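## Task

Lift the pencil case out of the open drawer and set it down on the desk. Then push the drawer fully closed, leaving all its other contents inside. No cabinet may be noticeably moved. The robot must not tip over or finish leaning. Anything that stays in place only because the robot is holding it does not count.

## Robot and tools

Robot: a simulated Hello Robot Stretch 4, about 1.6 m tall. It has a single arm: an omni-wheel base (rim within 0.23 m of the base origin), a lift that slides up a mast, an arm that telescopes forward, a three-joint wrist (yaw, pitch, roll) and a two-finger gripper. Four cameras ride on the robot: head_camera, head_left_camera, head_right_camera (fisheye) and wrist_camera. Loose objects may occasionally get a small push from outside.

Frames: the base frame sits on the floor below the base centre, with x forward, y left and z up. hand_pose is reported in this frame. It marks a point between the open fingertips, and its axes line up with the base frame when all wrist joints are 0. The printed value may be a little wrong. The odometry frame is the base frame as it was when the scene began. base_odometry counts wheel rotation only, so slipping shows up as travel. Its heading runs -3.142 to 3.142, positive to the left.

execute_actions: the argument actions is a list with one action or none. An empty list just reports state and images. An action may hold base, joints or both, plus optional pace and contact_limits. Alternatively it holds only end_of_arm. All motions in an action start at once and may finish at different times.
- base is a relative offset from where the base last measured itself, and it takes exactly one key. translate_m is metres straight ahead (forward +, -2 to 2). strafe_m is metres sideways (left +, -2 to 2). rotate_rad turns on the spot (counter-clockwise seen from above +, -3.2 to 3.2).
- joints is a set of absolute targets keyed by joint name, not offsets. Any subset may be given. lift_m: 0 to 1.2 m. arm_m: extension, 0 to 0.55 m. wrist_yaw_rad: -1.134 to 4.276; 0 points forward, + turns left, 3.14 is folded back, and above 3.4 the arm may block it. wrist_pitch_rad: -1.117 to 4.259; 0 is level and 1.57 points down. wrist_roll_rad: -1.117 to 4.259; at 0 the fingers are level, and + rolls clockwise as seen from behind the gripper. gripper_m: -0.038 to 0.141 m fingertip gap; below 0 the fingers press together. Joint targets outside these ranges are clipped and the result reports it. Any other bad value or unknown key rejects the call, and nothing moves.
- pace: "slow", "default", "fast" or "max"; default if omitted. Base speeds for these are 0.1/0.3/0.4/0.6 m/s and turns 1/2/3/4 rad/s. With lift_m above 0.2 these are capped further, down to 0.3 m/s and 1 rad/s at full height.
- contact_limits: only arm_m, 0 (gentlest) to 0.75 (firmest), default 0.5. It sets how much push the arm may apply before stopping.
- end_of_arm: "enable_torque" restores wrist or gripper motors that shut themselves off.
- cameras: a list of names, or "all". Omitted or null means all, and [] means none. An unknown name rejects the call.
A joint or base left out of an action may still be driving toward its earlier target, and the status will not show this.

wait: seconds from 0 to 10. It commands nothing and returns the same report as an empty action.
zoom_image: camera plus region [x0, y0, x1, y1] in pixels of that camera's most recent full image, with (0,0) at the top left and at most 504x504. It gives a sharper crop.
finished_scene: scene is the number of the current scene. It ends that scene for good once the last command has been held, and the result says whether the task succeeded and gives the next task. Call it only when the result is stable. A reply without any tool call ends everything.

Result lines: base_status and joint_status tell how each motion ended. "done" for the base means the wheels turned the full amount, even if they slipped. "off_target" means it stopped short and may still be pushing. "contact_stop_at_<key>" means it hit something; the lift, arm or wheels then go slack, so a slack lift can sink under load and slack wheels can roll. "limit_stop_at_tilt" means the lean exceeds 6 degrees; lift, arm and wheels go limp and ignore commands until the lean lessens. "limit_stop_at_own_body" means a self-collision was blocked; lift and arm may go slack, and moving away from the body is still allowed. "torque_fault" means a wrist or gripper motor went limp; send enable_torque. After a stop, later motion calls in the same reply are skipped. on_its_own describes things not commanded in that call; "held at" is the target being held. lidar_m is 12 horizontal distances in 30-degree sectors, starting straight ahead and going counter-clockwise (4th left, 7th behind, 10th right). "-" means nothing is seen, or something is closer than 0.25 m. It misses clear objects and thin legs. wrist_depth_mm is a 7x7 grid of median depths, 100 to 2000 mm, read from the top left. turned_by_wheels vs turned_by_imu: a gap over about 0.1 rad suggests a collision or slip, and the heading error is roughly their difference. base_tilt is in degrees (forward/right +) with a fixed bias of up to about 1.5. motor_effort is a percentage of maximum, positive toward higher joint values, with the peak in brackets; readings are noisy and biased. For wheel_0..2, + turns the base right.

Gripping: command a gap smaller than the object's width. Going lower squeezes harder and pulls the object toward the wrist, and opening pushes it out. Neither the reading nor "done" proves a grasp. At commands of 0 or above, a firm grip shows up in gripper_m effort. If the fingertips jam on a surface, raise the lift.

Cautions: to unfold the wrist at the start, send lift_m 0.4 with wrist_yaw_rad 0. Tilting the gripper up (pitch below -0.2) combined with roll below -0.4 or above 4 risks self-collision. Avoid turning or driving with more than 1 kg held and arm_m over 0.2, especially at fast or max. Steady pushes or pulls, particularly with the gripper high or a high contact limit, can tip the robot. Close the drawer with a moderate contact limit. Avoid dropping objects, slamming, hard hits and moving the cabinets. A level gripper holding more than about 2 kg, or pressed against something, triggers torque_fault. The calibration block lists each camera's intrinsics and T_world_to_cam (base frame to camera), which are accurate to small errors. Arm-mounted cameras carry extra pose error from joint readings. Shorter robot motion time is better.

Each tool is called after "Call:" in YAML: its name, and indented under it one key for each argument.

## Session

Call:
execute_actions:
  actions: []

Scene clock: 0.00 s.
base_odometry: x=+0.000 y=+0.000 heading=+0.000 (m, m, rad; odometry frame)
turned_by_wheels: +0.000 (rad since the last result)
turned_by_imu: +0.000 (rad since the last result)
base_tilt: forward=-0.6 right=+0.0 (deg)
lidar_m: 0.95 0.99 2.08 1.94 2.16 2.03 1.38 1.41 2.17 2.01 2.04 1.99
base_status: not commanded
joint_positions: lift_m=+0.284 arm_m=+0.002 wrist_yaw_rad=+3.211 wrist_pitch_rad=-0.017 wrist_roll_rad=-0.002 gripper_m=+0.057
joint_status: not commanded
motor_effort: lift_m=+19 arm_m=-1 wrist_yaw_rad=-3 wrist_pitch_rad=-7 wrist_roll_rad=-1 gripper_m=-3 wheel_0=-1 wheel_1=+0 wheel_2=+0 (%)
hand_pose: x=-0.1208 y=+0.0673 z=+0.4672 quat_wxyz=(-0.035, +0.009, -0.001, +0.999) (m; base frame)
wrist_depth_mm: - 139 200 - - - - / - - 136 - - - - / - - 135 - - - - / - 112 135 - - - 1921 / 142 138 1464 1921 1983 1921 1921 / 197 1464 218 1708 211 1756 1661 / 200 1229 1060 162 1098 1118 1118
pictures: head_camera, head_left_camera, head_right_camera, wrist_camera
camera_calibration (this result's frames):
wrist_camera: T_world_to_cam=[[-0.0790694, 0.995947, -0.04287, -0.0547904], [-0.0386419, -0.0460345, -0.998192, 0.531875], [-0.99612, -0.0772699, 0.0421252, 0.0895414], [0, 0, 0, 1]] pos_world=[0.105414, 0.0859718, 0.524793]
Images, in order (width x height): head_camera 420x560, head_left_camera 420x672, head_right_camera 420x672, wrist_camera 616x392.

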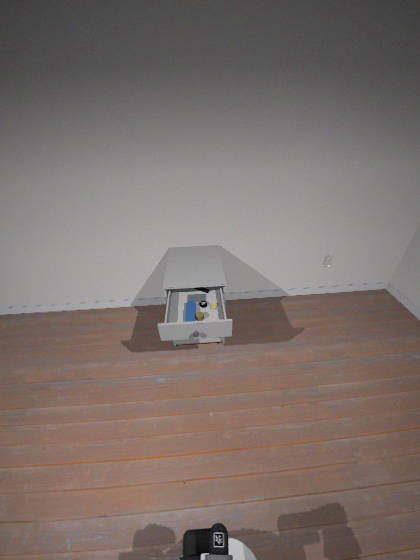

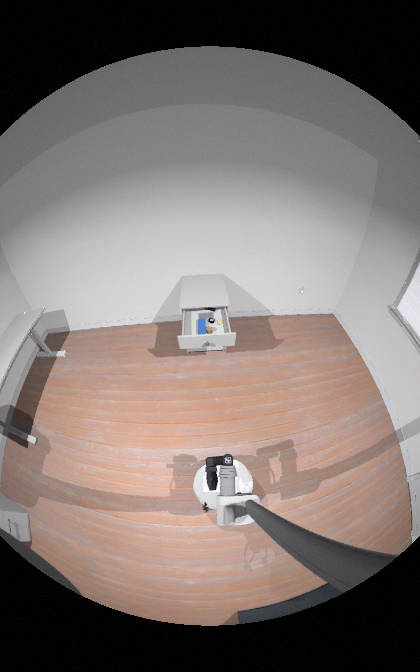

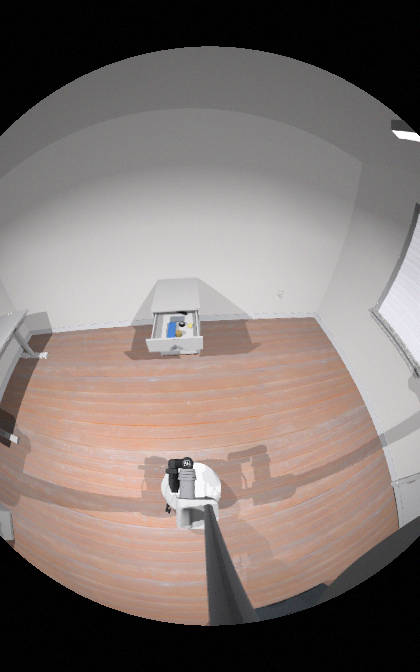

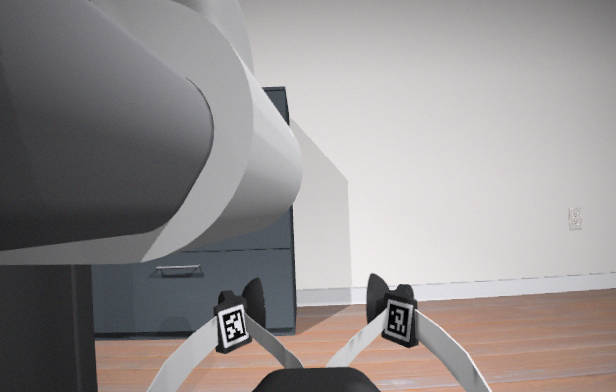

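Call:
zoom_image:
  camera: "head_camera"
  region: [145, 240, 255, 355]

Region (145, 240, 255, 355) of head_camera's 420x560 image, scaled by 4.383, with more detail than that image has; it fills the left 482 columns of this view, and the rest is white.

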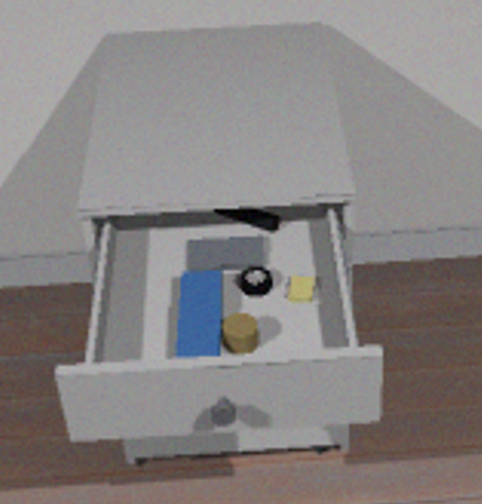

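Call:
execute_actions:
  actions:
    - {"base":{"rotate_rad":0.218},"joints":{"lift_m":0.75,"wrist_yaw_rad":0,"gripper_m":0.11},"pace":"fast"}
  cameras: []

Call:
execute_actions:
  actions:
    - {"base":{"translate_m":0.55},"joints":{"lift_m":0.87,"wrist_pitch_rad":1.57,"arm_m":0.38},"pace":"fast"}
  cameras: ["head_camera","wrist_camera"]

Scene clock: 39.87 s.
base_odometry: x=+0.000 y=+0.000 heading=+0.218 (m, m, rad; odometry frame)
turned_by_wheels: +0.218 (rad since the last result)
turned_by_imu: +0.221 (rad since the last result)
base_tilt: forward=-0.6 right=+0.0 (deg)
lidar_m: 0.94 2.02 1.95 1.96 2.14 1.91 1.40 1.52 2.07 2.02 2.17 0.95
base_status: done
joint_positions: lift_m=+0.750 arm_m=+0.002 wrist_yaw_rad=+0.001 wrist_pitch_rad=-0.017 wrist_roll_rad=-0.002 gripper_m=+0.110
joint_status: all done
motor_effort: lift_m=+22(24) arm_m=-1(1) wrist_yaw_rad=-3(7) wrist_pitch_rad=-7(7) wrist_roll_rad=-2(2) gripper_m=-1(4) wheel_0=+1(7) wheel_1=+1(8) wheel_2=+1(7) (%)
hand_pose: x=+0.4615 y=-0.0873 z=+0.9329 quat_wxyz=(+1.000, -0.001, -0.009, +0.000) (m; base frame)
wrist_depth_mm: 1808 1756 1661 1618 1576 1499 1464 / 1808 1756 1661 1618 1576 1499 1464 / 1808 1756 1661 1618 1537 1499 1464 / 1808 1708 1661 1576 1537 1537 1464 / 1808 1708 1661 1618 1537 1499 1430 / 1808 1708 1618 1229 1060 1499 1464 / 1756 1756 1618 151 1042 1499 1430
pictures: none
No camera images: the call's "cameras" was empty. Leave "cameras" out to get every camera's image.

Scene clock: 42.70 s.
base_odometry: x=+0.537 y=+0.119 heading=+0.218 (m, m, rad; odometry frame)
turned_by_wheels: +0.000 (rad since the last result)
turned_by_imu: -0.001 (rad since the last result)
base_tilt: forward=-0.6 right=+0.1 (deg)
lidar_m: 0.41 1.44 1.90 1.87 2.35 2.47 1.95 2.12 2.08 2.07 1.69 0.42
base_status: done
joint_positions: lift_m=+0.870 arm_m=+0.379 wrist_yaw_rad=+0.000 wrist_pitch_rad=+1.570 wrist_roll_rad=-0.002 gripper_m=+0.110
joint_status: all done
motor_effort: lift_m=+22(23) arm_m=+4(7) wrist_yaw_rad=-3(4) wrist_pitch_rad=+0(2) wrist_roll_rad=-2(2) gripper_m=-1(0) wheel_0=+1(6) wheel_1=+1(4) wheel_2=+0(10) (%)
hand_pose: x=+0.5505 y=-0.0874 z=+0.7594 quat_wxyz=(+0.707, -0.001, +0.707, +0.001) (m; base frame)
wrist_depth_mm: 991 976 338 336 334 334 332 / 976 976 462 449 445 410 946 / 976 976 459 459 455 449 946 / 991 976 459 427 455 455 946 / 991 976 459 427 455 452 960 / 976 976 220 452 452 430 960 / 976 377 353 148 387 397 946
pictures: head_camera, wrist_camera
camera_calibration (this result's frames):
wrist_camera: T_world_to_cam=[[-0.042828, -0.999039, -0.00928077, -0.0549971], [-0.998747, 0.0430523, -0.0255001, 0.640032], [0.0258752, 0.00817703, -0.999632, 0.969975], [0, 0, 0, 1]] pos_world=[0.611776, -0.0904306, 0.985429]
Images, in order (width x height): head_camera 420x560, wrist_camera 616x392.

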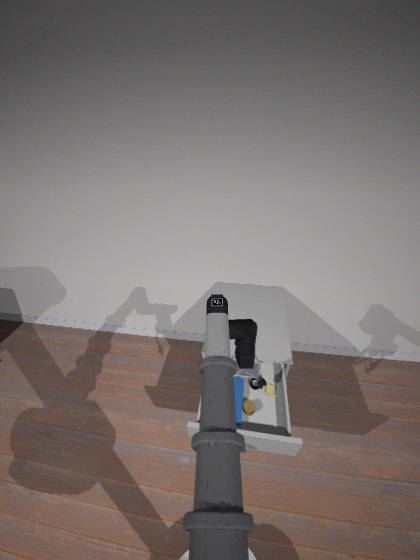

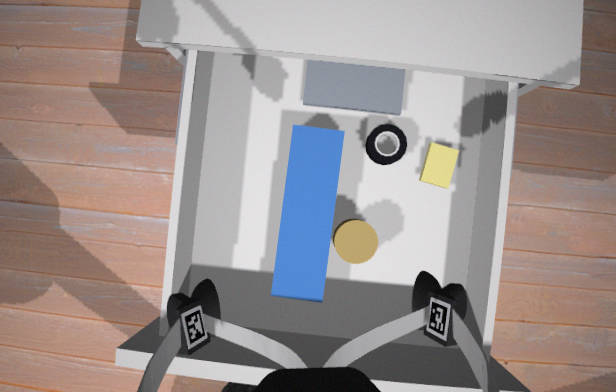

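Call:
execute_actions:
  actions:
    - {"base":{"strafe_m":0.006},"joints":{"lift_m":0.725,"arm_m":0.45,"wrist_roll_rad":0.18,"gripper_m":0.085},"pace":"fast"}
  cameras: ["wrist_camera"]

Scene clock: 58.63 s.
base_odometry: x=+0.536 y=+0.125 heading=+0.218 (m, m, rad; odometry frame)
turned_by_wheels: +0.000 (rad since the last result)
turned_by_imu: -0.001 (rad since the last result)
base_tilt: forward=-0.7 right=+0.0 (deg)
lidar_m: 0.41 1.44 1.90 1.88 2.36 2.46 1.95 2.12 2.11 2.07 1.69 0.43
base_status: done
joint_positions: lift_m=+0.725 arm_m=+0.449 wrist_yaw_rad=+0.000 wrist_pitch_rad=+1.570 wrist_roll_rad=+0.180 gripper_m=+0.085
joint_status: all done
motor_effort: lift_m=+15(19) arm_m=+4(5) wrist_yaw_rad=-2(2) wrist_pitch_rad=-1(0) wrist_roll_rad=+0(0) gripper_m=-2(3) wheel_0=-2(5) wheel_1=+0(7) wheel_2=+0(0) (%)
hand_pose: x=+0.6204 y=-0.0874 z=+0.6150 quat_wxyz=(+0.705, +0.063, +0.704, -0.063) (m; base frame)
wrist_depth_mm: 195 195 193 193 191 191 190 / 195 194 193 203 304 312 283 / 842 294 315 304 306 312 297 / 831 309 315 285 314 309 303 / 831 301 314 285 312 312 306 / 831 309 220 283 211 310 307 / 831 281 314 156 278 309 307
pictures: wrist_camera
camera_calibration (this result's frames):
wrist_camera: T_world_to_cam=[[-0.222497, -0.974888, -0.00942938, 0.0603291], [-0.974566, 0.222668, -0.0253074, 0.706747], [0.0267715, 0.00355875, -0.999635, 0.822858], [0, 0, 0, 1]] pos_world=[0.680165, -0.101484, 0.841012]
Images, in order (width x height): wrist_camera 616x392.

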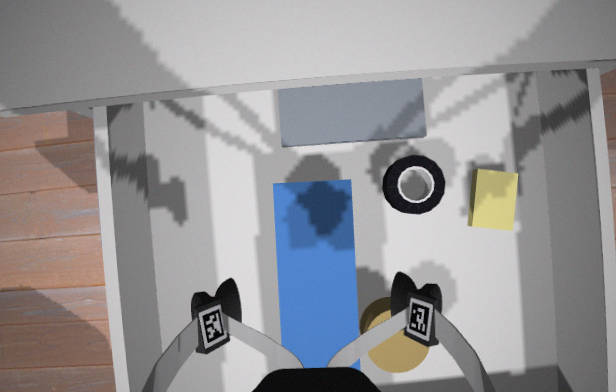

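Call:
execute_actions:
  actions:
    - {"joints":{"lift_m":0.664,"arm_m":0.461}}
  cameras: ["wrist_camera"]

Scene clock: 65.90 s.
base_odometry: x=+0.536 y=+0.125 heading=+0.218 (m, m, rad; odometry frame)
turned_by_wheels: +0.000 (rad since the last result)
turned_by_imu: +0.000 (rad since the last result)
base_tilt: forward=-0.7 right=+0.0 (deg)
lidar_m: 0.41 1.45 1.89 1.85 2.35 2.47 1.95 2.10 2.12 2.06 1.70 0.43
base_status: not commanded
joint_positions: lift_m=+0.664 arm_m=+0.460 wrist_yaw_rad=+0.000 wrist_pitch_rad=+1.570 wrist_roll_rad=+0.180 gripper_m=+0.085
joint_status: all done
motor_effort: lift_m=+15(14) arm_m=+4(2) wrist_yaw_rad=-3(2) wrist_pitch_rad=+0(1) wrist_roll_rad=+2(1) gripper_m=-1(4) wheel_0=-2(2) wheel_1=+0(0) wheel_2=+0(0) (%)
hand_pose: x=+0.6314 y=-0.0874 z=+0.5541 quat_wxyz=(+0.705, +0.063, +0.704, -0.063) (m; base frame)
wrist_depth_mm: 133 133 132 132 131 131 - / 137 147 255 245 244 252 252 / 217 256 255 245 244 252 251 / 214 256 255 224 253 251 241 / 214 255 254 224 252 251 250 / 496 255 219 224 211 251 250 / 205 244 254 156 220 250 250
pictures: wrist_camera
camera_calibration (this result's frames):
wrist_camera: T_world_to_cam=[[-0.2225, -0.974887, -0.00941124, 0.0621893], [-0.974567, 0.222671, -0.0252279, 0.71586], [0.02669, 0.00355866, -0.999637, 0.761661], [0, 0, 0, 1]] pos_world=[0.691162, -0.101484, 0.78003]
Images, in order (width x height): wrist_camera 616x392.

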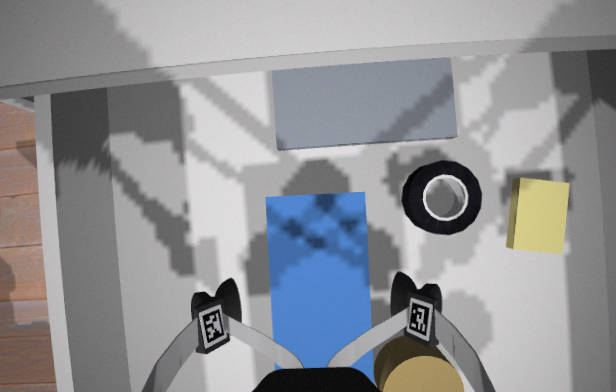

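Call:
execute_actions:
  actions:
    - {"joints":{"lift_m":0.656}}
  cameras: []

Call:
execute_actions:
  actions:
    - {"joints":{"gripper_m":0.015}}
  cameras: ["wrist_camera"]

Scene clock: 75.00 s.
base_odometry: x=+0.536 y=+0.125 heading=+0.218 (m, m, rad; odometry frame)
turned_by_wheels: +0.000 (rad since the last result)
turned_by_imu: +0.000 (rad since the last result)
base_tilt: forward=-0.6 right=+0.0 (deg)
lidar_m: 0.40 1.44 1.89 1.87 2.36 2.48 1.95 2.10 2.13 2.06 1.71 0.43
base_status: not commanded
joint_positions: lift_m=+0.656 arm_m=+0.460 wrist_yaw_rad=+0.000 wrist_pitch_rad=+1.570 wrist_roll_rad=+0.180 gripper_m=+0.085
joint_status: all done
motor_effort: lift_m=+15(15) arm_m=+4(4) wrist_yaw_rad=-3(3) wrist_pitch_rad=+0(0) wrist_roll_rad=+0(1) gripper_m=-1(1) wheel_0=-2(2) wheel_1=+0(0) wheel_2=+0(0) (%)
hand_pose: x=+0.6314 y=-0.0874 z=+0.5460 quat_wxyz=(+0.705, +0.063, +0.704, -0.063) (m; base frame)
wrist_depth_mm: 125 124 124 124 123 125 - / 137 248 248 236 236 244 243 / 206 249 247 236 241 244 244 / 202 249 247 216 245 239 233 / 205 247 247 216 244 243 237 / 204 247 219 216 211 243 242 / 196 243 245 155 214 242 241
pictures: none
No camera images: the call's "cameras" was empty. Leave "cameras" out to get every camera's image.

Scene clock: 76.50 s.
base_odometry: x=+0.536 y=+0.125 heading=+0.218 (m, m, rad; odometry frame)
turned_by_wheels: +0.000 (rad since the last result)
turned_by_imu: +0.000 (rad since the last result)
base_tilt: forward=-0.6 right=+0.1 (deg)
lidar_m: 0.38 1.41 1.88 1.86 2.35 2.48 1.94 2.11 2.11 2.08 1.69 0.43
base_status: not commanded
joint_positions: lift_m=+0.656 arm_m=+0.460 wrist_yaw_rad=+0.000 wrist_pitch_rad=+1.570 wrist_roll_rad=+0.180 gripper_m=+0.015
joint_status: all done
motor_effort: lift_m=+15(15) arm_m=+4(4) wrist_yaw_rad=-2(2) wrist_pitch_rad=-1(0) wrist_roll_rad=+0(1) gripper_m=-21(21) wheel_0=-2(2) wheel_1=+1(0) wheel_2=+0(0) (%)
hand_pose: x=+0.6314 y=-0.0874 z=+0.5460 quat_wxyz=(+0.705, +0.063, +0.704, -0.063) (m; base frame)
wrist_depth_mm: 125 124 124 123 123 125 - / 138 248 248 236 236 244 243 / 206 248 248 237 241 244 243 / 202 247 246 204 244 239 233 / 204 248 247 204 244 244 233 / 204 246 206 203 202 243 242 / 195 217 245 203 209 208 243
pictures: wrist_camera
camera_calibration (this result's frames):
wrist_camera: T_world_to_cam=[[-0.222506, -0.974886, -0.00941122, 0.0621178], [-0.974566, 0.222676, -0.0252278, 0.715659], [0.0266899, 0.00355852, -0.999637, 0.753654], [0, 0, 0, 1]] pos_world=[0.691163, -0.101484, 0.772019]
Images, in order (width x height): wrist_camera 616x392.

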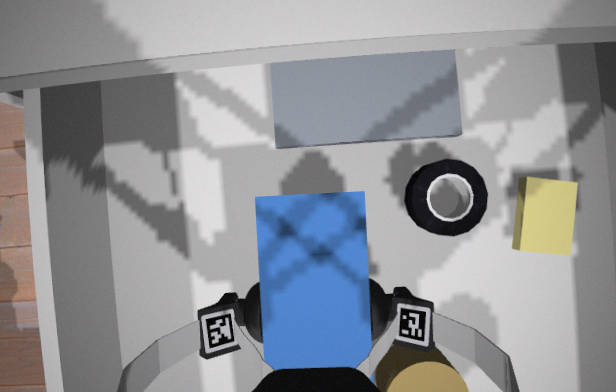

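Call:
execute_actions:
  actions:
    - {"joints":{"lift_m":0.80},"pace":"fast"}
  cameras: ["wrist_camera"]

Call:
execute_actions:
  actions:
    - {"base":{"rotate_rad":1.40},"joints":{"arm_m":0.2,"wrist_roll_rad":0}}
  cameras: ["wrist_camera","head_camera","head_right_camera"]

Scene clock: 85.07 s.
base_odometry: x=+0.536 y=+0.125 heading=+0.218 (m, m, rad; odometry frame)
turned_by_wheels: +0.000 (rad since the last result)
turned_by_imu: +0.000 (rad since the last result)
base_tilt: forward=-0.7 right=+0.1 (deg)
lidar_m: 0.41 1.43 1.89 1.86 2.34 2.48 1.95 2.12 2.10 2.09 1.68 0.43
base_status: not commanded
joint_positions: lift_m=+0.800 arm_m=+0.460 wrist_yaw_rad=+0.000 wrist_pitch_rad=+1.570 wrist_roll_rad=+0.180 gripper_m=+0.015
joint_status: all done
motor_effort: lift_m=+23(25) arm_m=+4(4) wrist_yaw_rad=-2(2) wrist_pitch_rad=+0(0) wrist_roll_rad=-1(0) gripper_m=-22(23) wheel_0=-2(2) wheel_1=+0(0) wheel_2=+0(0) (%)
hand_pose: x=+0.6314 y=-0.0874 z=+0.6894 quat_wxyz=(+0.705, +0.063, +0.704, -0.063) (m; base frame)
wrist_depth_mm: 917 268 267 266 266 265 264 / 917 268 267 266 265 264 263 / 904 268 389 377 377 384 891 / 904 904 389 204 384 379 878 / 917 891 389 204 387 382 878 / 904 891 205 203 202 384 878 / 904 917 384 203 384 370 347
pictures: wrist_camera
camera_calibration (this result's frames):
wrist_camera: T_world_to_cam=[[-0.222506, -0.974886, -0.00941318, 0.0634694], [-0.974566, 0.222676, -0.0252364, 0.719287], [0.0266987, 0.00355852, -0.999637, 0.896943], [0, 0, 0, 1]] pos_world=[0.691167, -0.101484, 0.915368]
Images, in order (width x height): wrist_camera 616x392.

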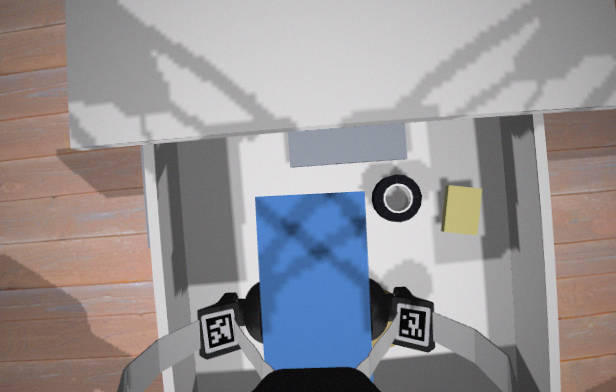

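Scene clock: 87.03 s.
base_odometry: x=+0.536 y=+0.125 heading=+1.618 (m, m, rad; odometry frame)
turned_by_wheels: +1.400 (rad since the last result)
turned_by_imu: +1.422 (rad since the last result)
base_tilt: forward=-0.7 right=+0.0 (deg)
lidar_m: 0.29 1.93 2.58 1.95 1.96 2.23 2.11 1.99 0.46 0.41 0.44 0.25
base_status: done
joint_positions: lift_m=+0.800 arm_m=+0.201 wrist_yaw_rad=+0.000 wrist_pitch_rad=+1.570 wrist_roll_rad=+0.000 gripper_m=+0.015
joint_status: all done
motor_effort: lift_m=+23(23) arm_m=-4(5) wrist_yaw_rad=-2(3) wrist_pitch_rad=+0(1) wrist_roll_rad=-1(6) gripper_m=-22(22) wheel_0=+1(6) wheel_1=-2(6) wheel_2=+2(7) (%)
hand_pose: x=+0.3719 y=-0.0874 z=+0.6894 quat_wxyz=(+0.707, +0.000, +0.707, +0.000) (m; base frame)
wrist_depth_mm: 917 917 891 904 904 891 904 / 917 917 917 891 891 878 878 / 917 917 917 904 904 891 891 / 917 917 904 204 891 891 891 / 904 891 904 204 891 891 878 / 904 904 205 204 202 891 891 / 904 904 691 203 904 878 878
pictures: head_camera, head_right_camera, wrist_camera
camera_calibration (this result's frames):
wrist_camera: T_world_to_cam=[[-0.0449329, -0.998947, -0.00927413, -0.0625099], [-0.998659, 0.0451549, -0.0253056, 0.459887], [0.0256977, 0.00812464, -0.999637, 0.904643], [0, 0, 0, 1]] pos_world=[0.433214, -0.0905601, 0.915372]
Images, in order (width x height): head_camera 420x560, head_right_camera 420x672, wrist_camera 616x392.

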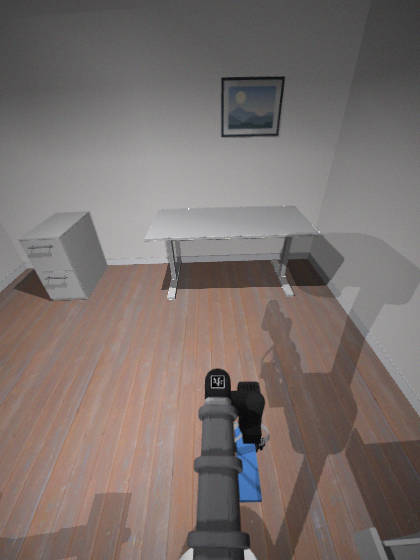

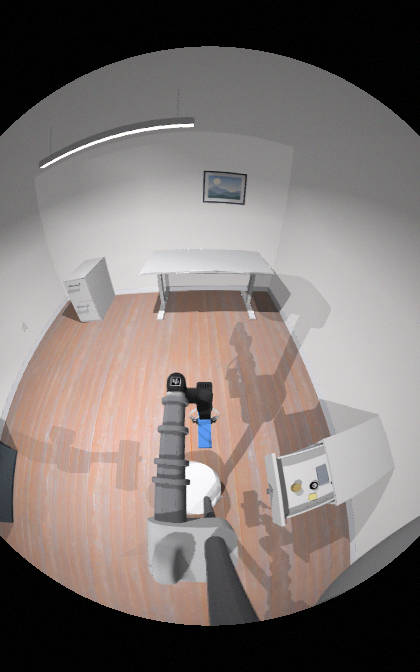

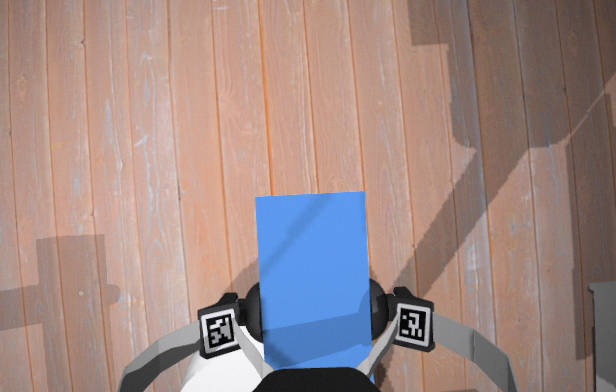

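Call:
execute_actions:
  actions:
    - {"base":{"translate_m":1.29},"joints":{"arm_m":0.53,"lift_m":0.95,"wrist_roll_rad":1.57},"pace":"max"}
  cameras: ["wrist_camera","head_camera"]

Scene clock: 101.60 s.
base_odometry: x=+0.474 y=+1.414 heading=+1.618 (m, m, rad; odometry frame)
turned_by_wheels: +0.000 (rad since the last result)
turned_by_imu: -0.002 (rad since the last result)
base_tilt: forward=-0.7 right=+0.0 (deg)
lidar_m: 0.56 0.61 0.80 2.48 2.42 2.72 3.44 1.20 1.33 1.26 0.88 0.60
base_status: done
joint_positions: lift_m=+0.950 arm_m=+0.529 wrist_yaw_rad=+0.000 wrist_pitch_rad=+1.570 wrist_roll_rad=+1.570 gripper_m=+0.015
joint_status: all done
motor_effort: lift_m=+22(24) arm_m=+4(7) wrist_yaw_rad=-2(1) wrist_pitch_rad=+1(0) wrist_roll_rad=+1(5) gripper_m=-21(22) wheel_0=-2(5) wheel_1=+0(7) wheel_2=+0(11) (%)
hand_pose: x=+0.7005 y=-0.0874 z=+0.8395 quat_wxyz=(+0.501, +0.500, +0.500, -0.499) (m; base frame)
wrist_depth_mm: 347 345 345 345 347 1060 1078 / 345 345 345 345 345 1060 1060 / 343 343 343 342 342 1042 1060 / 342 340 342 203 342 1060 842 / 340 340 342 203 340 1042 831 / 336 338 206 204 202 1042 831 / 336 336 336 204 336 1025 1025
pictures: head_camera, wrist_camera
camera_calibration (this result's frames):
wrist_camera: T_world_to_cam=[[-0.999005, 0.0433978, -0.0103063, 0.713989], [0.0436385, 0.998749, -0.0244134, 0.144311], [0.00923392, -0.0248389, -0.999649, 1.05487], [0, 0, 0, 1]] pos_world=[0.69724, -0.148914, 1.06538]
Images, in order (width x height): head_camera 420x560, wrist_camera 616x392.

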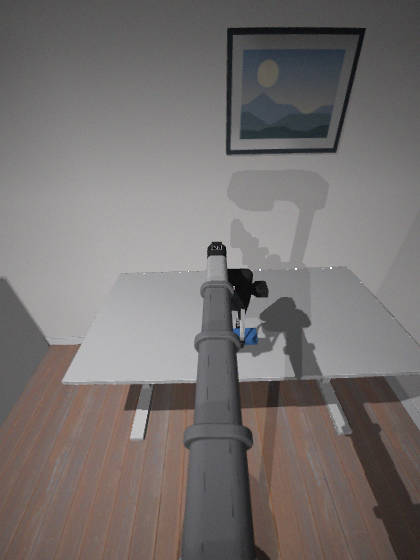

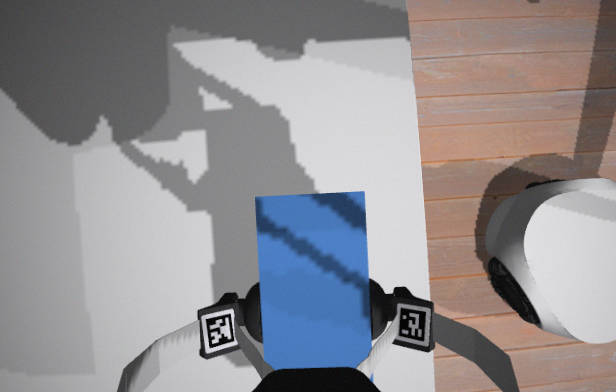

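Call:
execute_actions:
  actions:
    - {"joints":{"arm_m":0.548,"lift_m":0.858}}
  cameras: ["wrist_camera"]

Scene clock: 110.53 s.
base_odometry: x=+0.474 y=+1.414 heading=+1.618 (m, m, rad; odometry frame)
turned_by_wheels: +0.000 (rad since the last result)
turned_by_imu: +0.000 (rad since the last result)
base_tilt: forward=-0.7 right=+0.0 (deg)
lidar_m: 0.57 0.59 0.81 2.49 2.43 2.72 3.45 1.19 1.31 1.26 0.87 0.62
base_status: not commanded
joint_positions: lift_m=+0.858 arm_m=+0.547 wrist_yaw_rad=+0.000 wrist_pitch_rad=+1.570 wrist_roll_rad=+1.570 gripper_m=+0.015
joint_status: all done
motor_effort: lift_m=+15(19) arm_m=+4(7) wrist_yaw_rad=-3(2) wrist_pitch_rad=+0(1) wrist_roll_rad=-1(1) gripper_m=-22(21) wheel_0=-2(2) wheel_1=+0(0) wheel_2=+0(0) (%)
hand_pose: x=+0.7185 y=-0.0874 z=+0.7480 quat_wxyz=(+0.501, +0.500, +0.500, -0.499) (m; base frame)
wrist_depth_mm: 254 254 254 254 254 976 976 / 253 252 252 252 254 976 960 / 251 251 251 251 252 252 976 / 250 251 250 204 250 251 831 / 249 250 249 204 250 250 741 / 248 247 206 204 202 248 768 / 247 246 246 204 245 247 946
pictures: wrist_camera
camera_calibration (this result's frames):
wrist_camera: T_world_to_cam=[[-0.999003, 0.0434574, -0.0102395, 0.730923], [0.0436965, 0.998746, -0.0244164, 0.141257], [0.00916559, -0.0248395, -0.999649, 0.963373], [0, 0, 0, 1]] pos_world=[0.715191, -0.148914, 0.973968]
Images, in order (width x height): wrist_camera 616x392.

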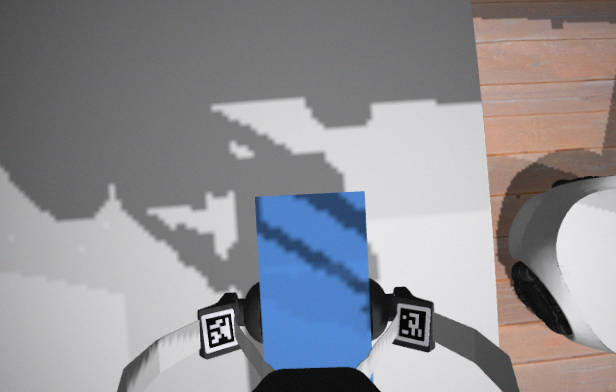

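Call:
execute_actions:
  actions:
    - {"joints":{"gripper_m":0.082,"lift_m":0.856}}
  cameras: ["wrist_camera"]

Call:
execute_actions:
  actions:
    - {"joints":{"lift_m":0.915},"pace":"fast"}
  cameras: ["wrist_camera"]

Scene clock: 127.63 s.
base_odometry: x=+0.474 y=+1.414 heading=+1.618 (m, m, rad; odometry frame)
turned_by_wheels: +0.000 (rad since the last result)
turned_by_imu: -0.001 (rad since the last result)
base_tilt: forward=-0.5 right=-0.1 (deg)
lidar_m: 0.57 0.60 0.82 2.49 2.42 2.72 3.44 1.20 1.32 1.27 0.85 0.63
base_status: not commanded
joint_positions: lift_m=+0.856 arm_m=+0.547 wrist_yaw_rad=+0.000 wrist_pitch_rad=+1.570 wrist_roll_rad=+1.570 gripper_m=+0.082
joint_status: all done
motor_effort: lift_m=+15(18) arm_m=+4(4) wrist_yaw_rad=-2(3) wrist_pitch_rad=+1(1) wrist_roll_rad=+0(0) gripper_m=-2(21) wheel_0=-2(2) wheel_1=+0(0) wheel_2=+0(0) (%)
hand_pose: x=+0.7185 y=-0.0874 z=+0.7460 quat_wxyz=(+0.501, +0.500, +0.500, -0.499) (m; base frame)
wrist_depth_mm: 252 251 252 252 253 976 960 / 250 250 251 251 251 960 976 / 249 250 250 250 249 251 960 / 248 249 248 219 249 249 831 / 248 248 247 217 248 248 750 / 245 246 245 216 211 247 768 / 245 245 244 156 245 245 931
pictures: wrist_camera
camera_calibration (this result's frames):
wrist_camera: T_world_to_cam=[[-0.999003, 0.0434575, -0.0102395, 0.730904], [0.0436966, 0.998746, -0.0244164, 0.141207], [0.00916558, -0.0248395, -0.999649, 0.961352], [0, 0, 0, 1]] pos_world=[0.715193, -0.148914, 0.971947]
Images, in order (width x height): wrist_camera 616x392.

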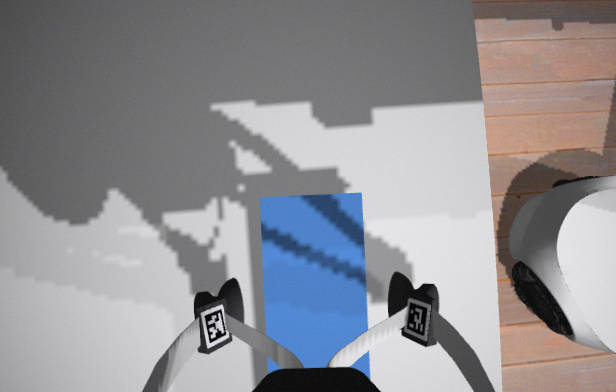

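Scene clock: 128.60 s.
base_odometry: x=+0.474 y=+1.414 heading=+1.618 (m, m, rad; odometry frame)
turned_by_wheels: +0.000 (rad since the last result)
turned_by_imu: +0.000 (rad since the last result)
base_tilt: forward=-0.7 right=+0.0 (deg)
lidar_m: 0.58 0.59 0.81 2.49 2.42 2.73 3.44 1.19 1.34 1.26 0.86 0.61
base_status: not commanded
joint_positions: lift_m=+0.915 arm_m=+0.547 wrist_yaw_rad=+0.000 wrist_pitch_rad=+1.570 wrist_roll_rad=+1.570 gripper_m=+0.082
joint_status: all done
motor_effort: lift_m=+22(23) arm_m=+4(4) wrist_yaw_rad=-3(3) wrist_pitch_rad=+2(1) wrist_roll_rad=+0(0) gripper_m=-2(2) wheel_0=-1(2) wheel_1=+0(0) wheel_2=+0(0) (%)
hand_pose: x=+0.7185 y=-0.0874 z=+0.8044 quat_wxyz=(+0.501, +0.500, +0.500, -0.499) (m; base frame)
wrist_depth_mm: 312 312 310 312 310 1025 1025 / 309 307 309 309 310 1025 1025 / 307 307 307 309 309 1008 1008 / 306 306 306 306 306 1008 831 / 304 306 306 276 306 917 798 / 301 303 303 273 211 991 809 / 301 303 303 156 303 991 991
pictures: wrist_camera
camera_calibration (this result's frames):
wrist_camera: T_world_to_cam=[[-0.999003, 0.0434576, -0.0102395, 0.731504], [0.0436967, 0.998746, -0.0244164, 0.142633], [0.00916558, -0.0248395, -0.999649, 1.01973], [0, 0, 0, 1]] pos_world=[0.715196, -0.148914, 1.03035]
Images, in order (width x height): wrist_camera 616x392.

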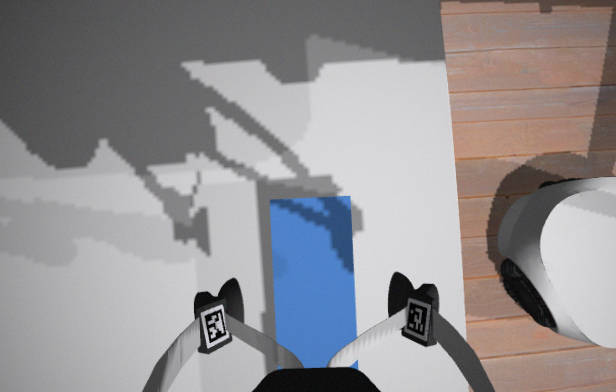

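Call:
execute_actions:
  actions:
    - {"base":{"rotate_rad":-0.075},"joints":{"arm_m":0.35,"wrist_pitch_rad":0.3},"pace":"fast"}
  cameras: []

Call:
execute_actions:
  actions:
    - {"base":{"translate_m":-1.33},"joints":{"arm_m":0.003,"wrist_pitch_rad":0,"wrist_roll_rad":0,"wrist_yaw_rad":0.283,"gripper_m":0.0,"lift_m":0.5},"pace":"max"}
  cameras: ["head_right_camera"]

Scene clock: 151.77 s.
base_odometry: x=+0.474 y=+1.414 heading=+1.543 (m, m, rad; odometry frame)
turned_by_wheels: -0.075 (rad since the last result)
turned_by_imu: -0.077 (rad since the last result)
base_tilt: forward=-0.6 right=+0.0 (deg)
lidar_m: 0.58 0.58 0.76 1.69 2.43 2.57 3.42 1.19 1.37 1.26 0.95 0.64
base_status: done
joint_positions: lift_m=+0.915 arm_m=+0.351 wrist_yaw_rad=+0.000 wrist_pitch_rad=+0.302 wrist_roll_rad=+1.570 gripper_m=+0.082
joint_status: all done
motor_effort: lift_m=+22(22) arm_m=-4(5) wrist_yaw_rad=-2(3) wrist_pitch_rad=-7(10) wrist_roll_rad=+0(0) gripper_m=-1(1) wheel_0=-1(3) wheel_1=+1(2) wheel_2=+1(7) (%)
hand_pose: x=+0.7970 y=-0.0874 z=+1.0070 quat_wxyz=(+0.699, +0.699, +0.107, -0.106) (m; base frame)
wrist_depth_mm: 741 788 854 904 634 442 353 / 732 778 820 878 640 445 359 / 707 759 809 854 647 452 359 / 699 741 798 866 654 455 364 / 683 723 778 831 661 455 366 / 668 707 723 809 211 459 364 / 654 691 732 156 621 421 366
pictures: none
No camera images: the call's "cameras" was empty. Leave "cameras" out to get every camera's image.

Scene clock: 156.70 s.
base_odometry: x=+0.437 y=+0.084 heading=+1.543 (m, m, rad; odometry frame)
turned_by_wheels: +0.000 (rad since the last result)
turned_by_imu: +0.001 (rad since the last result)
base_tilt: forward=-0.7 right=+0.0 (deg)
lidar_m: 1.90 1.93 2.51 1.84 1.87 2.24 2.07 2.08 0.56 0.52 0.53 1.82
base_status: done
joint_positions: lift_m=+0.500 arm_m=+0.004 wrist_yaw_rad=+0.283 wrist_pitch_rad=+0.002 wrist_roll_rad=+0.000 gripper_m=+0.000
joint_status: all done
motor_effort: lift_m=+16(21) arm_m=-4(3) wrist_yaw_rad=-2(6) wrist_pitch_rad=-7(12) wrist_roll_rad=-2(10) gripper_m=-6(6) wheel_0=+0(5) wheel_1=+1(7) wheel_2=+1(9) (%)
hand_pose: x=+0.4761 y=-0.0034 z=+0.6778 quat_wxyz=(+0.990, +0.000, +0.001, +0.141) (m; base frame)
wrist_depth_mm: - - - - - - - / - - - - - - - / - - - - - - - / - - - - - - - / - 1921 - - - - - / - 1921 - 202 - - 1863 / 1661 1708 175 182 1366 1499 1430
pictures: head_right_camera
Images, in order (width x height): head_right_camera 420x672.

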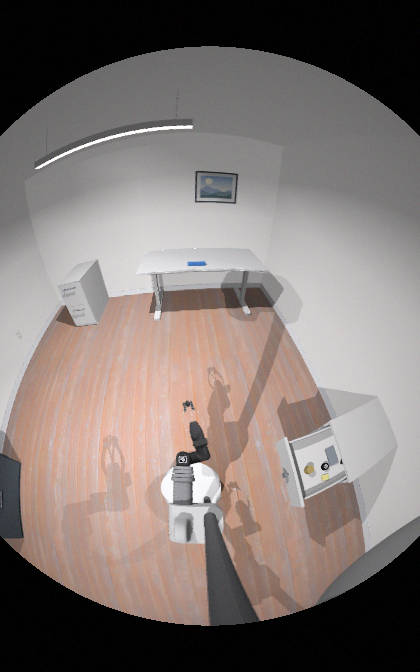

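Call:
execute_actions:
  actions:
    - {"base":{"rotate_rad":-1.451},"joints":{"lift_m":0.428},"pace":"fast"}
  cameras: ["head_camera","wrist_camera"]

Scene clock: 163.70 s.
base_odometry: x=+0.437 y=+0.084 heading=+0.092 (m, m, rad; odometry frame)
turned_by_wheels: -1.451 (rad since the last result)
turned_by_imu: -1.475 (rad since the last result)
base_tilt: forward=-0.7 right=-0.1 (deg)
lidar_m: 0.52 0.54 1.98 1.91 2.32 2.44 1.83 1.90 2.15 2.04 2.04 0.54
base_status: done
joint_positions: lift_m=+0.428 arm_m=+0.004 wrist_yaw_rad=+0.283 wrist_pitch_rad=+0.002 wrist_roll_rad=+0.000 gripper_m=+0.000
joint_status: all done
motor_effort: lift_m=+15(15) arm_m=-4(4) wrist_yaw_rad=-2(3) wrist_pitch_rad=-7(8) wrist_roll_rad=-3(2) gripper_m=-5(5) wheel_0=+0(6) wheel_1=-2(8) wheel_2=-1(7) (%)
hand_pose: x=+0.4761 y=-0.0034 z=+0.6058 quat_wxyz=(+0.990, +0.000, +0.001, +0.141) (m; base frame)
wrist_depth_mm: 1537 1430 1281 1205 1118 1042 976 / 1576 1397 1308 1205 1118 1042 976 / 1576 1430 1308 1205 1138 1042 976 / 1576 1430 1281 1182 1098 1025 991 / 1537 1397 315 289 267 249 235 / 1576 336 307 202 256 244 231 / 1464 1397 175 183 240 240 232
pictures: head_camera, wrist_camera
camera_calibration (this result's frames):
wrist_camera: T_world_to_cam=[[0.287649, -0.956671, -0.0451493, -0.111128], [0.00862732, 0.049728, -0.998726, 0.668212], [0.957697, 0.286893, 0.0225577, -0.244268], [0, 0, 0, 1]] pos_world=[0.260135, -0.0694633, 0.667853]
Images, in order (width x height): head_camera 420x560, wrist_camera 616x392.

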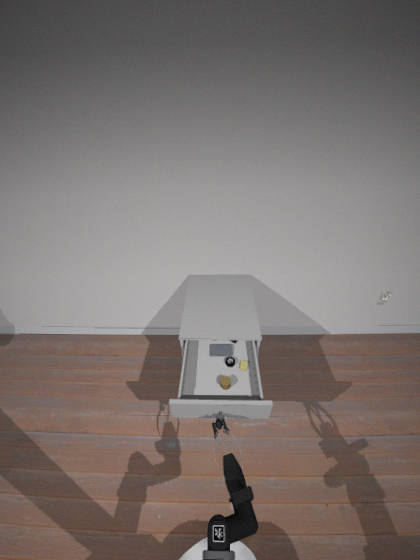

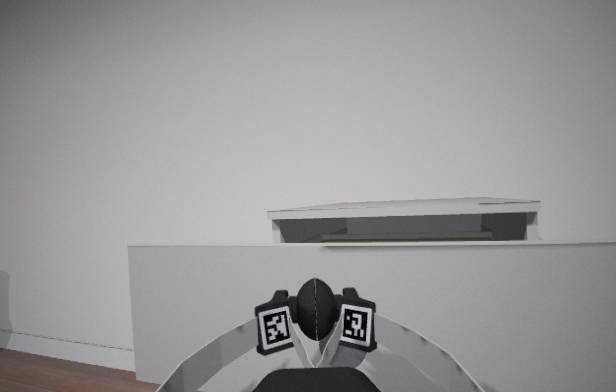

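Call:
execute_actions:
  actions:
    - {"joints":{"arm_m":0.34},"pace":"slow","contact_limits":{"arm_m":0.25}}
  cameras: ["head_camera","wrist_camera"]

Call:
zoom_image:
  camera: "head_camera"
  region: [165, 265, 285, 410]

Scene clock: 179.03 s.
base_odometry: x=+0.437 y=+0.084 heading=+0.092 (m, m, rad; odometry frame)
turned_by_wheels: +0.000 (rad since the last result)
turned_by_imu: -0.001 (rad since the last result)
base_tilt: forward=-0.6 right=+0.0 (deg)
lidar_m: 0.81 1.46 2.00 1.90 2.30 2.42 1.85 1.91 2.18 2.03 2.03 1.49
base_status: not commanded
joint_positions: lift_m=+0.428 arm_m=+0.339 wrist_yaw_rad=+0.282 wrist_pitch_rad=+0.002 wrist_roll_rad=+0.000 gripper_m=+0.000
joint_status: all done
motor_effort: lift_m=+15(15) arm_m=+5(6) wrist_yaw_rad=+1(4) wrist_pitch_rad=-6(8) wrist_roll_rad=-3(2) gripper_m=-5(6) wheel_0=+1(1) wheel_1=+0(2) wheel_2=-1(3) (%)
contact_limits: arm_m 0.25
hand_pose: x=+0.8114 y=-0.0037 z=+0.6060 quat_wxyz=(+0.990, +0.000, +0.001, +0.141) (m; base frame)
wrist_depth_mm: 1118 1025 931 854 809 750 707 / 1118 1025 931 866 798 750 707 / 1138 1025 946 866 809 750 707 / 1138 1025 917 854 778 732 707 / 1118 289 263 242 224 208 195 / 1118 281 256 203 214 204 193 / 1118 282 175 183 209 201 193
pictures: head_camera, wrist_camera
camera_calibration (this result's frames):
wrist_camera: T_world_to_cam=[[0.286762, -0.956941, -0.0450828, -0.207186], [0.00928192, 0.0498323, -0.998714, 0.664973], [0.957957, 0.285975, 0.0231722, -0.565958], [0, 0, 0, 1]] pos_world=[0.595405, -0.069552, 0.667892]
Images, in order (width x height): head_camera 420x560, wrist_camera 616x392.

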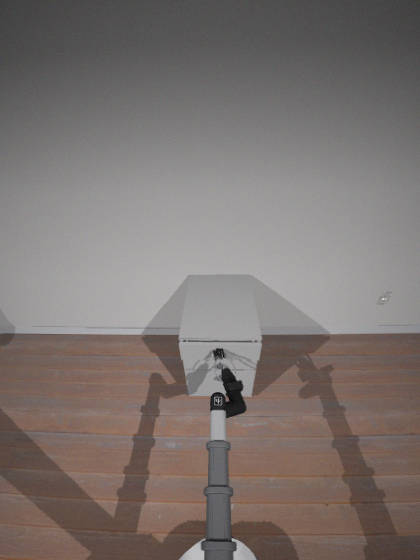

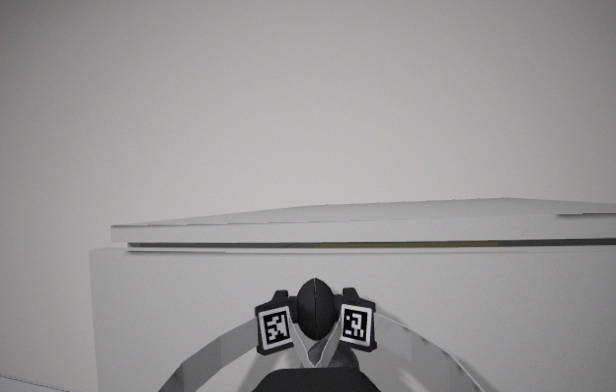

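Region (165, 265, 285, 410) of head_camera's 420x560 image, scaled by 3.476, with more detail than that image has; it fills the left 417 columns of this view, and the rest is white.

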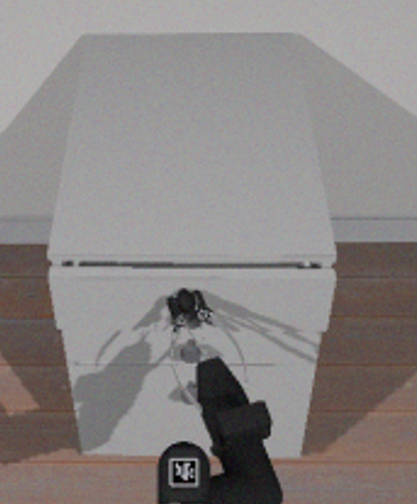

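Call:
execute_actions:
  actions:
    - {"joints":{"arm_m":0.378},"pace":"slow","contact_limits":{"arm_m":0.18}}
  cameras: ["head_camera","wrist_camera"]

Scene clock: 185.23 s.
base_odometry: x=+0.437 y=+0.084 heading=+0.092 (m, m, rad; odometry frame)
turned_by_wheels: +0.000 (rad since the last result)
turned_by_imu: -0.001 (rad since the last result)
base_tilt: forward=-0.7 right=+0.1 (deg)
lidar_m: 0.81 1.49 1.99 1.90 2.31 2.41 1.85 1.92 2.16 2.03 2.03 1.49
base_status: not commanded
joint_positions: lift_m=+0.428 arm_m=+0.370 wrist_yaw_rad=+0.281 wrist_pitch_rad=+0.002 wrist_roll_rad=+0.000 gripper_m=+0.000
joint_status: arm_m contact_stop (moved +0.031 of +0.039)
on_its_own: arm_m is slack since a contact_stop (your +0.378 is given up)
motor_effort: lift_m=+15(15) arm_m=+0(10) wrist_yaw_rad=+3(15) wrist_pitch_rad=-3(5) wrist_roll_rad=-2(1) gripper_m=-3(5) wheel_0=+2(2) wheel_1=+0(1) wheel_2=-4(10) (%)
contact_limits: arm_m 0.18
hand_pose: x=+0.8421 y=-0.0040 z=+0.6061 quat_wxyz=(+0.990, +0.000, +0.001, +0.140) (m; base frame)
wrist_depth_mm: 1060 976 904 831 768 723 683 / 1078 976 891 831 778 723 676 / 1060 976 904 831 778 732 683 / 1078 976 891 820 759 715 676 / 1078 279 254 235 218 202 193 / 1078 281 255 201 213 202 193 / 1078 281 175 181 213 200 191
pictures: head_camera, wrist_camera
camera_calibration (this result's frames):
wrist_camera: T_world_to_cam=[[0.285894, -0.957201, -0.0450756, -0.215529], [0.00946531, 0.0498575, -0.998711, 0.664586], [0.958215, 0.285099, 0.0233142, -0.595609], [0, 0, 0, 1]] pos_world=[0.626049, -0.069632, 0.667901]
Images, in order (width x height): head_camera 420x560, wrist_camera 616x392.

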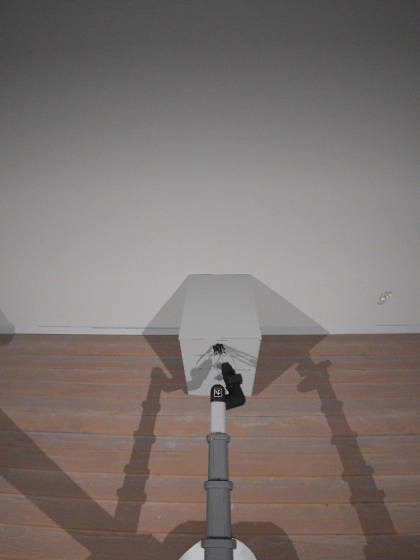

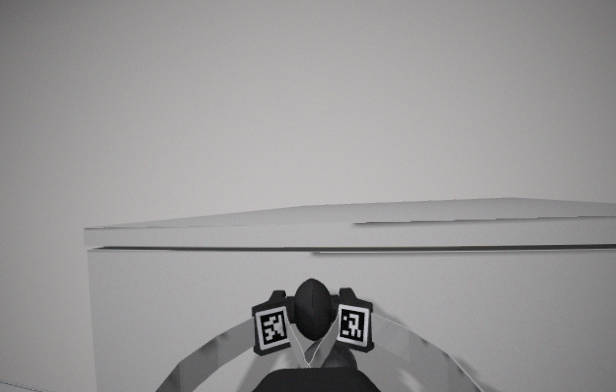

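Call:
execute_actions:
  actions:
    - {"joints":{"arm_m":0.29},"pace":"fast"}

Call:
zoom_image:
  camera: "head_camera"
  region: [165, 310, 275, 410]

Scene clock: 191.30 s.
base_odometry: x=+0.437 y=+0.084 heading=+0.092 (m, m, rad; odometry frame)
turned_by_wheels: +0.000 (rad since the last result)
turned_by_imu: +0.000 (rad since the last result)
base_tilt: forward=-0.7 right=+0.0 (deg)
lidar_m: 0.82 1.48 1.98 1.90 2.31 2.44 1.86 1.93 2.15 2.03 2.01 1.48
base_status: not commanded
joint_positions: lift_m=+0.428 arm_m=+0.291 wrist_yaw_rad=+0.283 wrist_pitch_rad=+0.002 wrist_roll_rad=+0.000 gripper_m=+0.000
joint_status: all done
motor_effort: lift_m=+15(15) arm_m=-4(1) wrist_yaw_rad=-3(2) wrist_pitch_rad=-6(5) wrist_roll_rad=-2(1) gripper_m=-5(5) wheel_0=+1(2) wheel_1=+0(1) wheel_2=+0(4) (%)
hand_pose: x=+0.7630 y=-0.0034 z=+0.6059 quat_wxyz=(+0.990, +0.000, +0.001, +0.141) (m; base frame)
wrist_depth_mm: 1182 1078 991 917 842 788 741 / 1182 1060 976 917 854 788 750 / 1182 1078 991 917 854 788 741 / 1182 1060 976 891 842 778 741 / 1182 1078 343 319 294 274 257 / 1182 1078 345 202 287 273 258 / 1182 1098 175 182 287 270 259
pictures: head_camera, head_left_camera, head_right_camera, wrist_camera
camera_calibration (this result's frames):
wrist_camera: T_world_to_cam=[[0.287734, -0.956649, -0.0450807, -0.193758], [0.00883846, 0.0497218, -0.998724, 0.665632], [0.95767, 0.286968, 0.022762, -0.519215], [0, 0, 0, 1]] pos_world=[0.547104, -0.0694562, 0.667866]
Images, in order (width x height): head_camera 420x560, head_left_camera 420x672, head_right_camera 420x672, wrist_camera 616x392.

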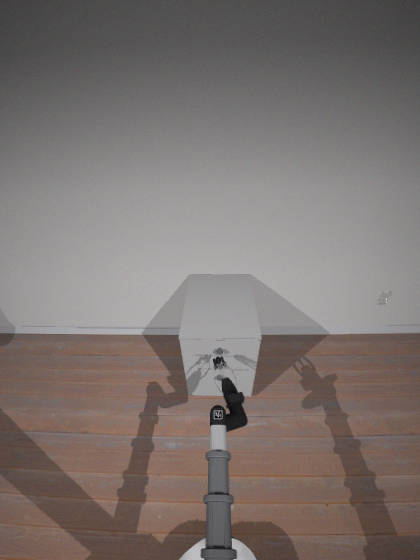

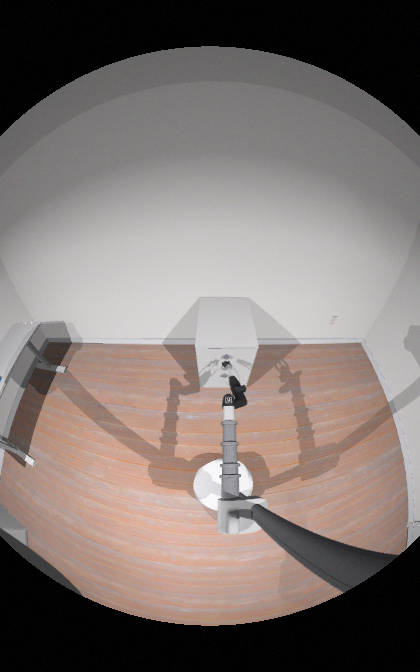

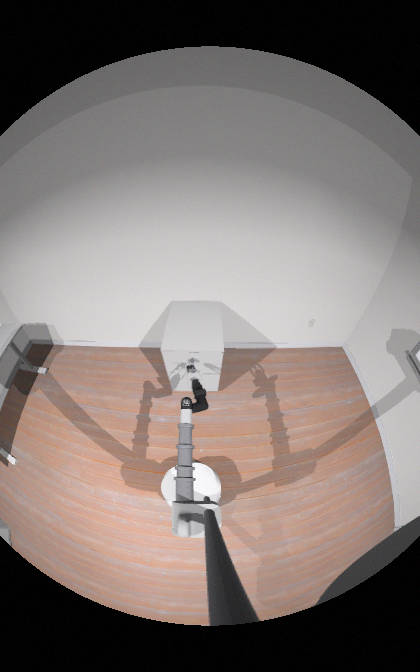

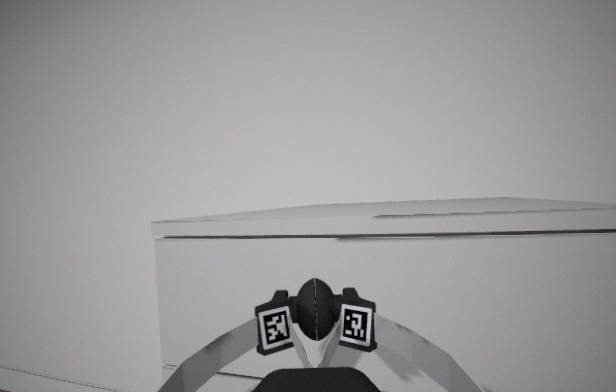

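Region (165, 310, 275, 410) of head_camera's 420x560 image, scaled by 4.582, with more detail than that image has; it fills the top 458 rows of this view, and the rest is white.

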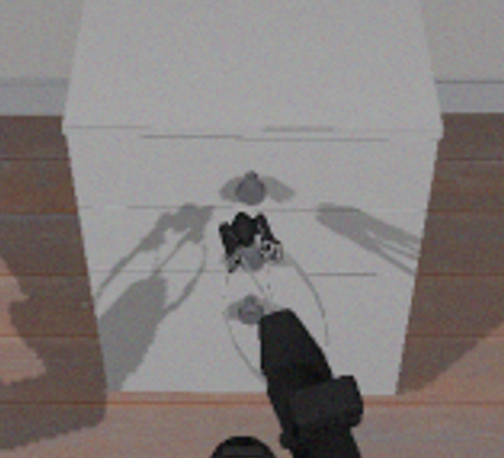

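Call:
finished_scene:
  scene: 2

The scene is finished: the task was done.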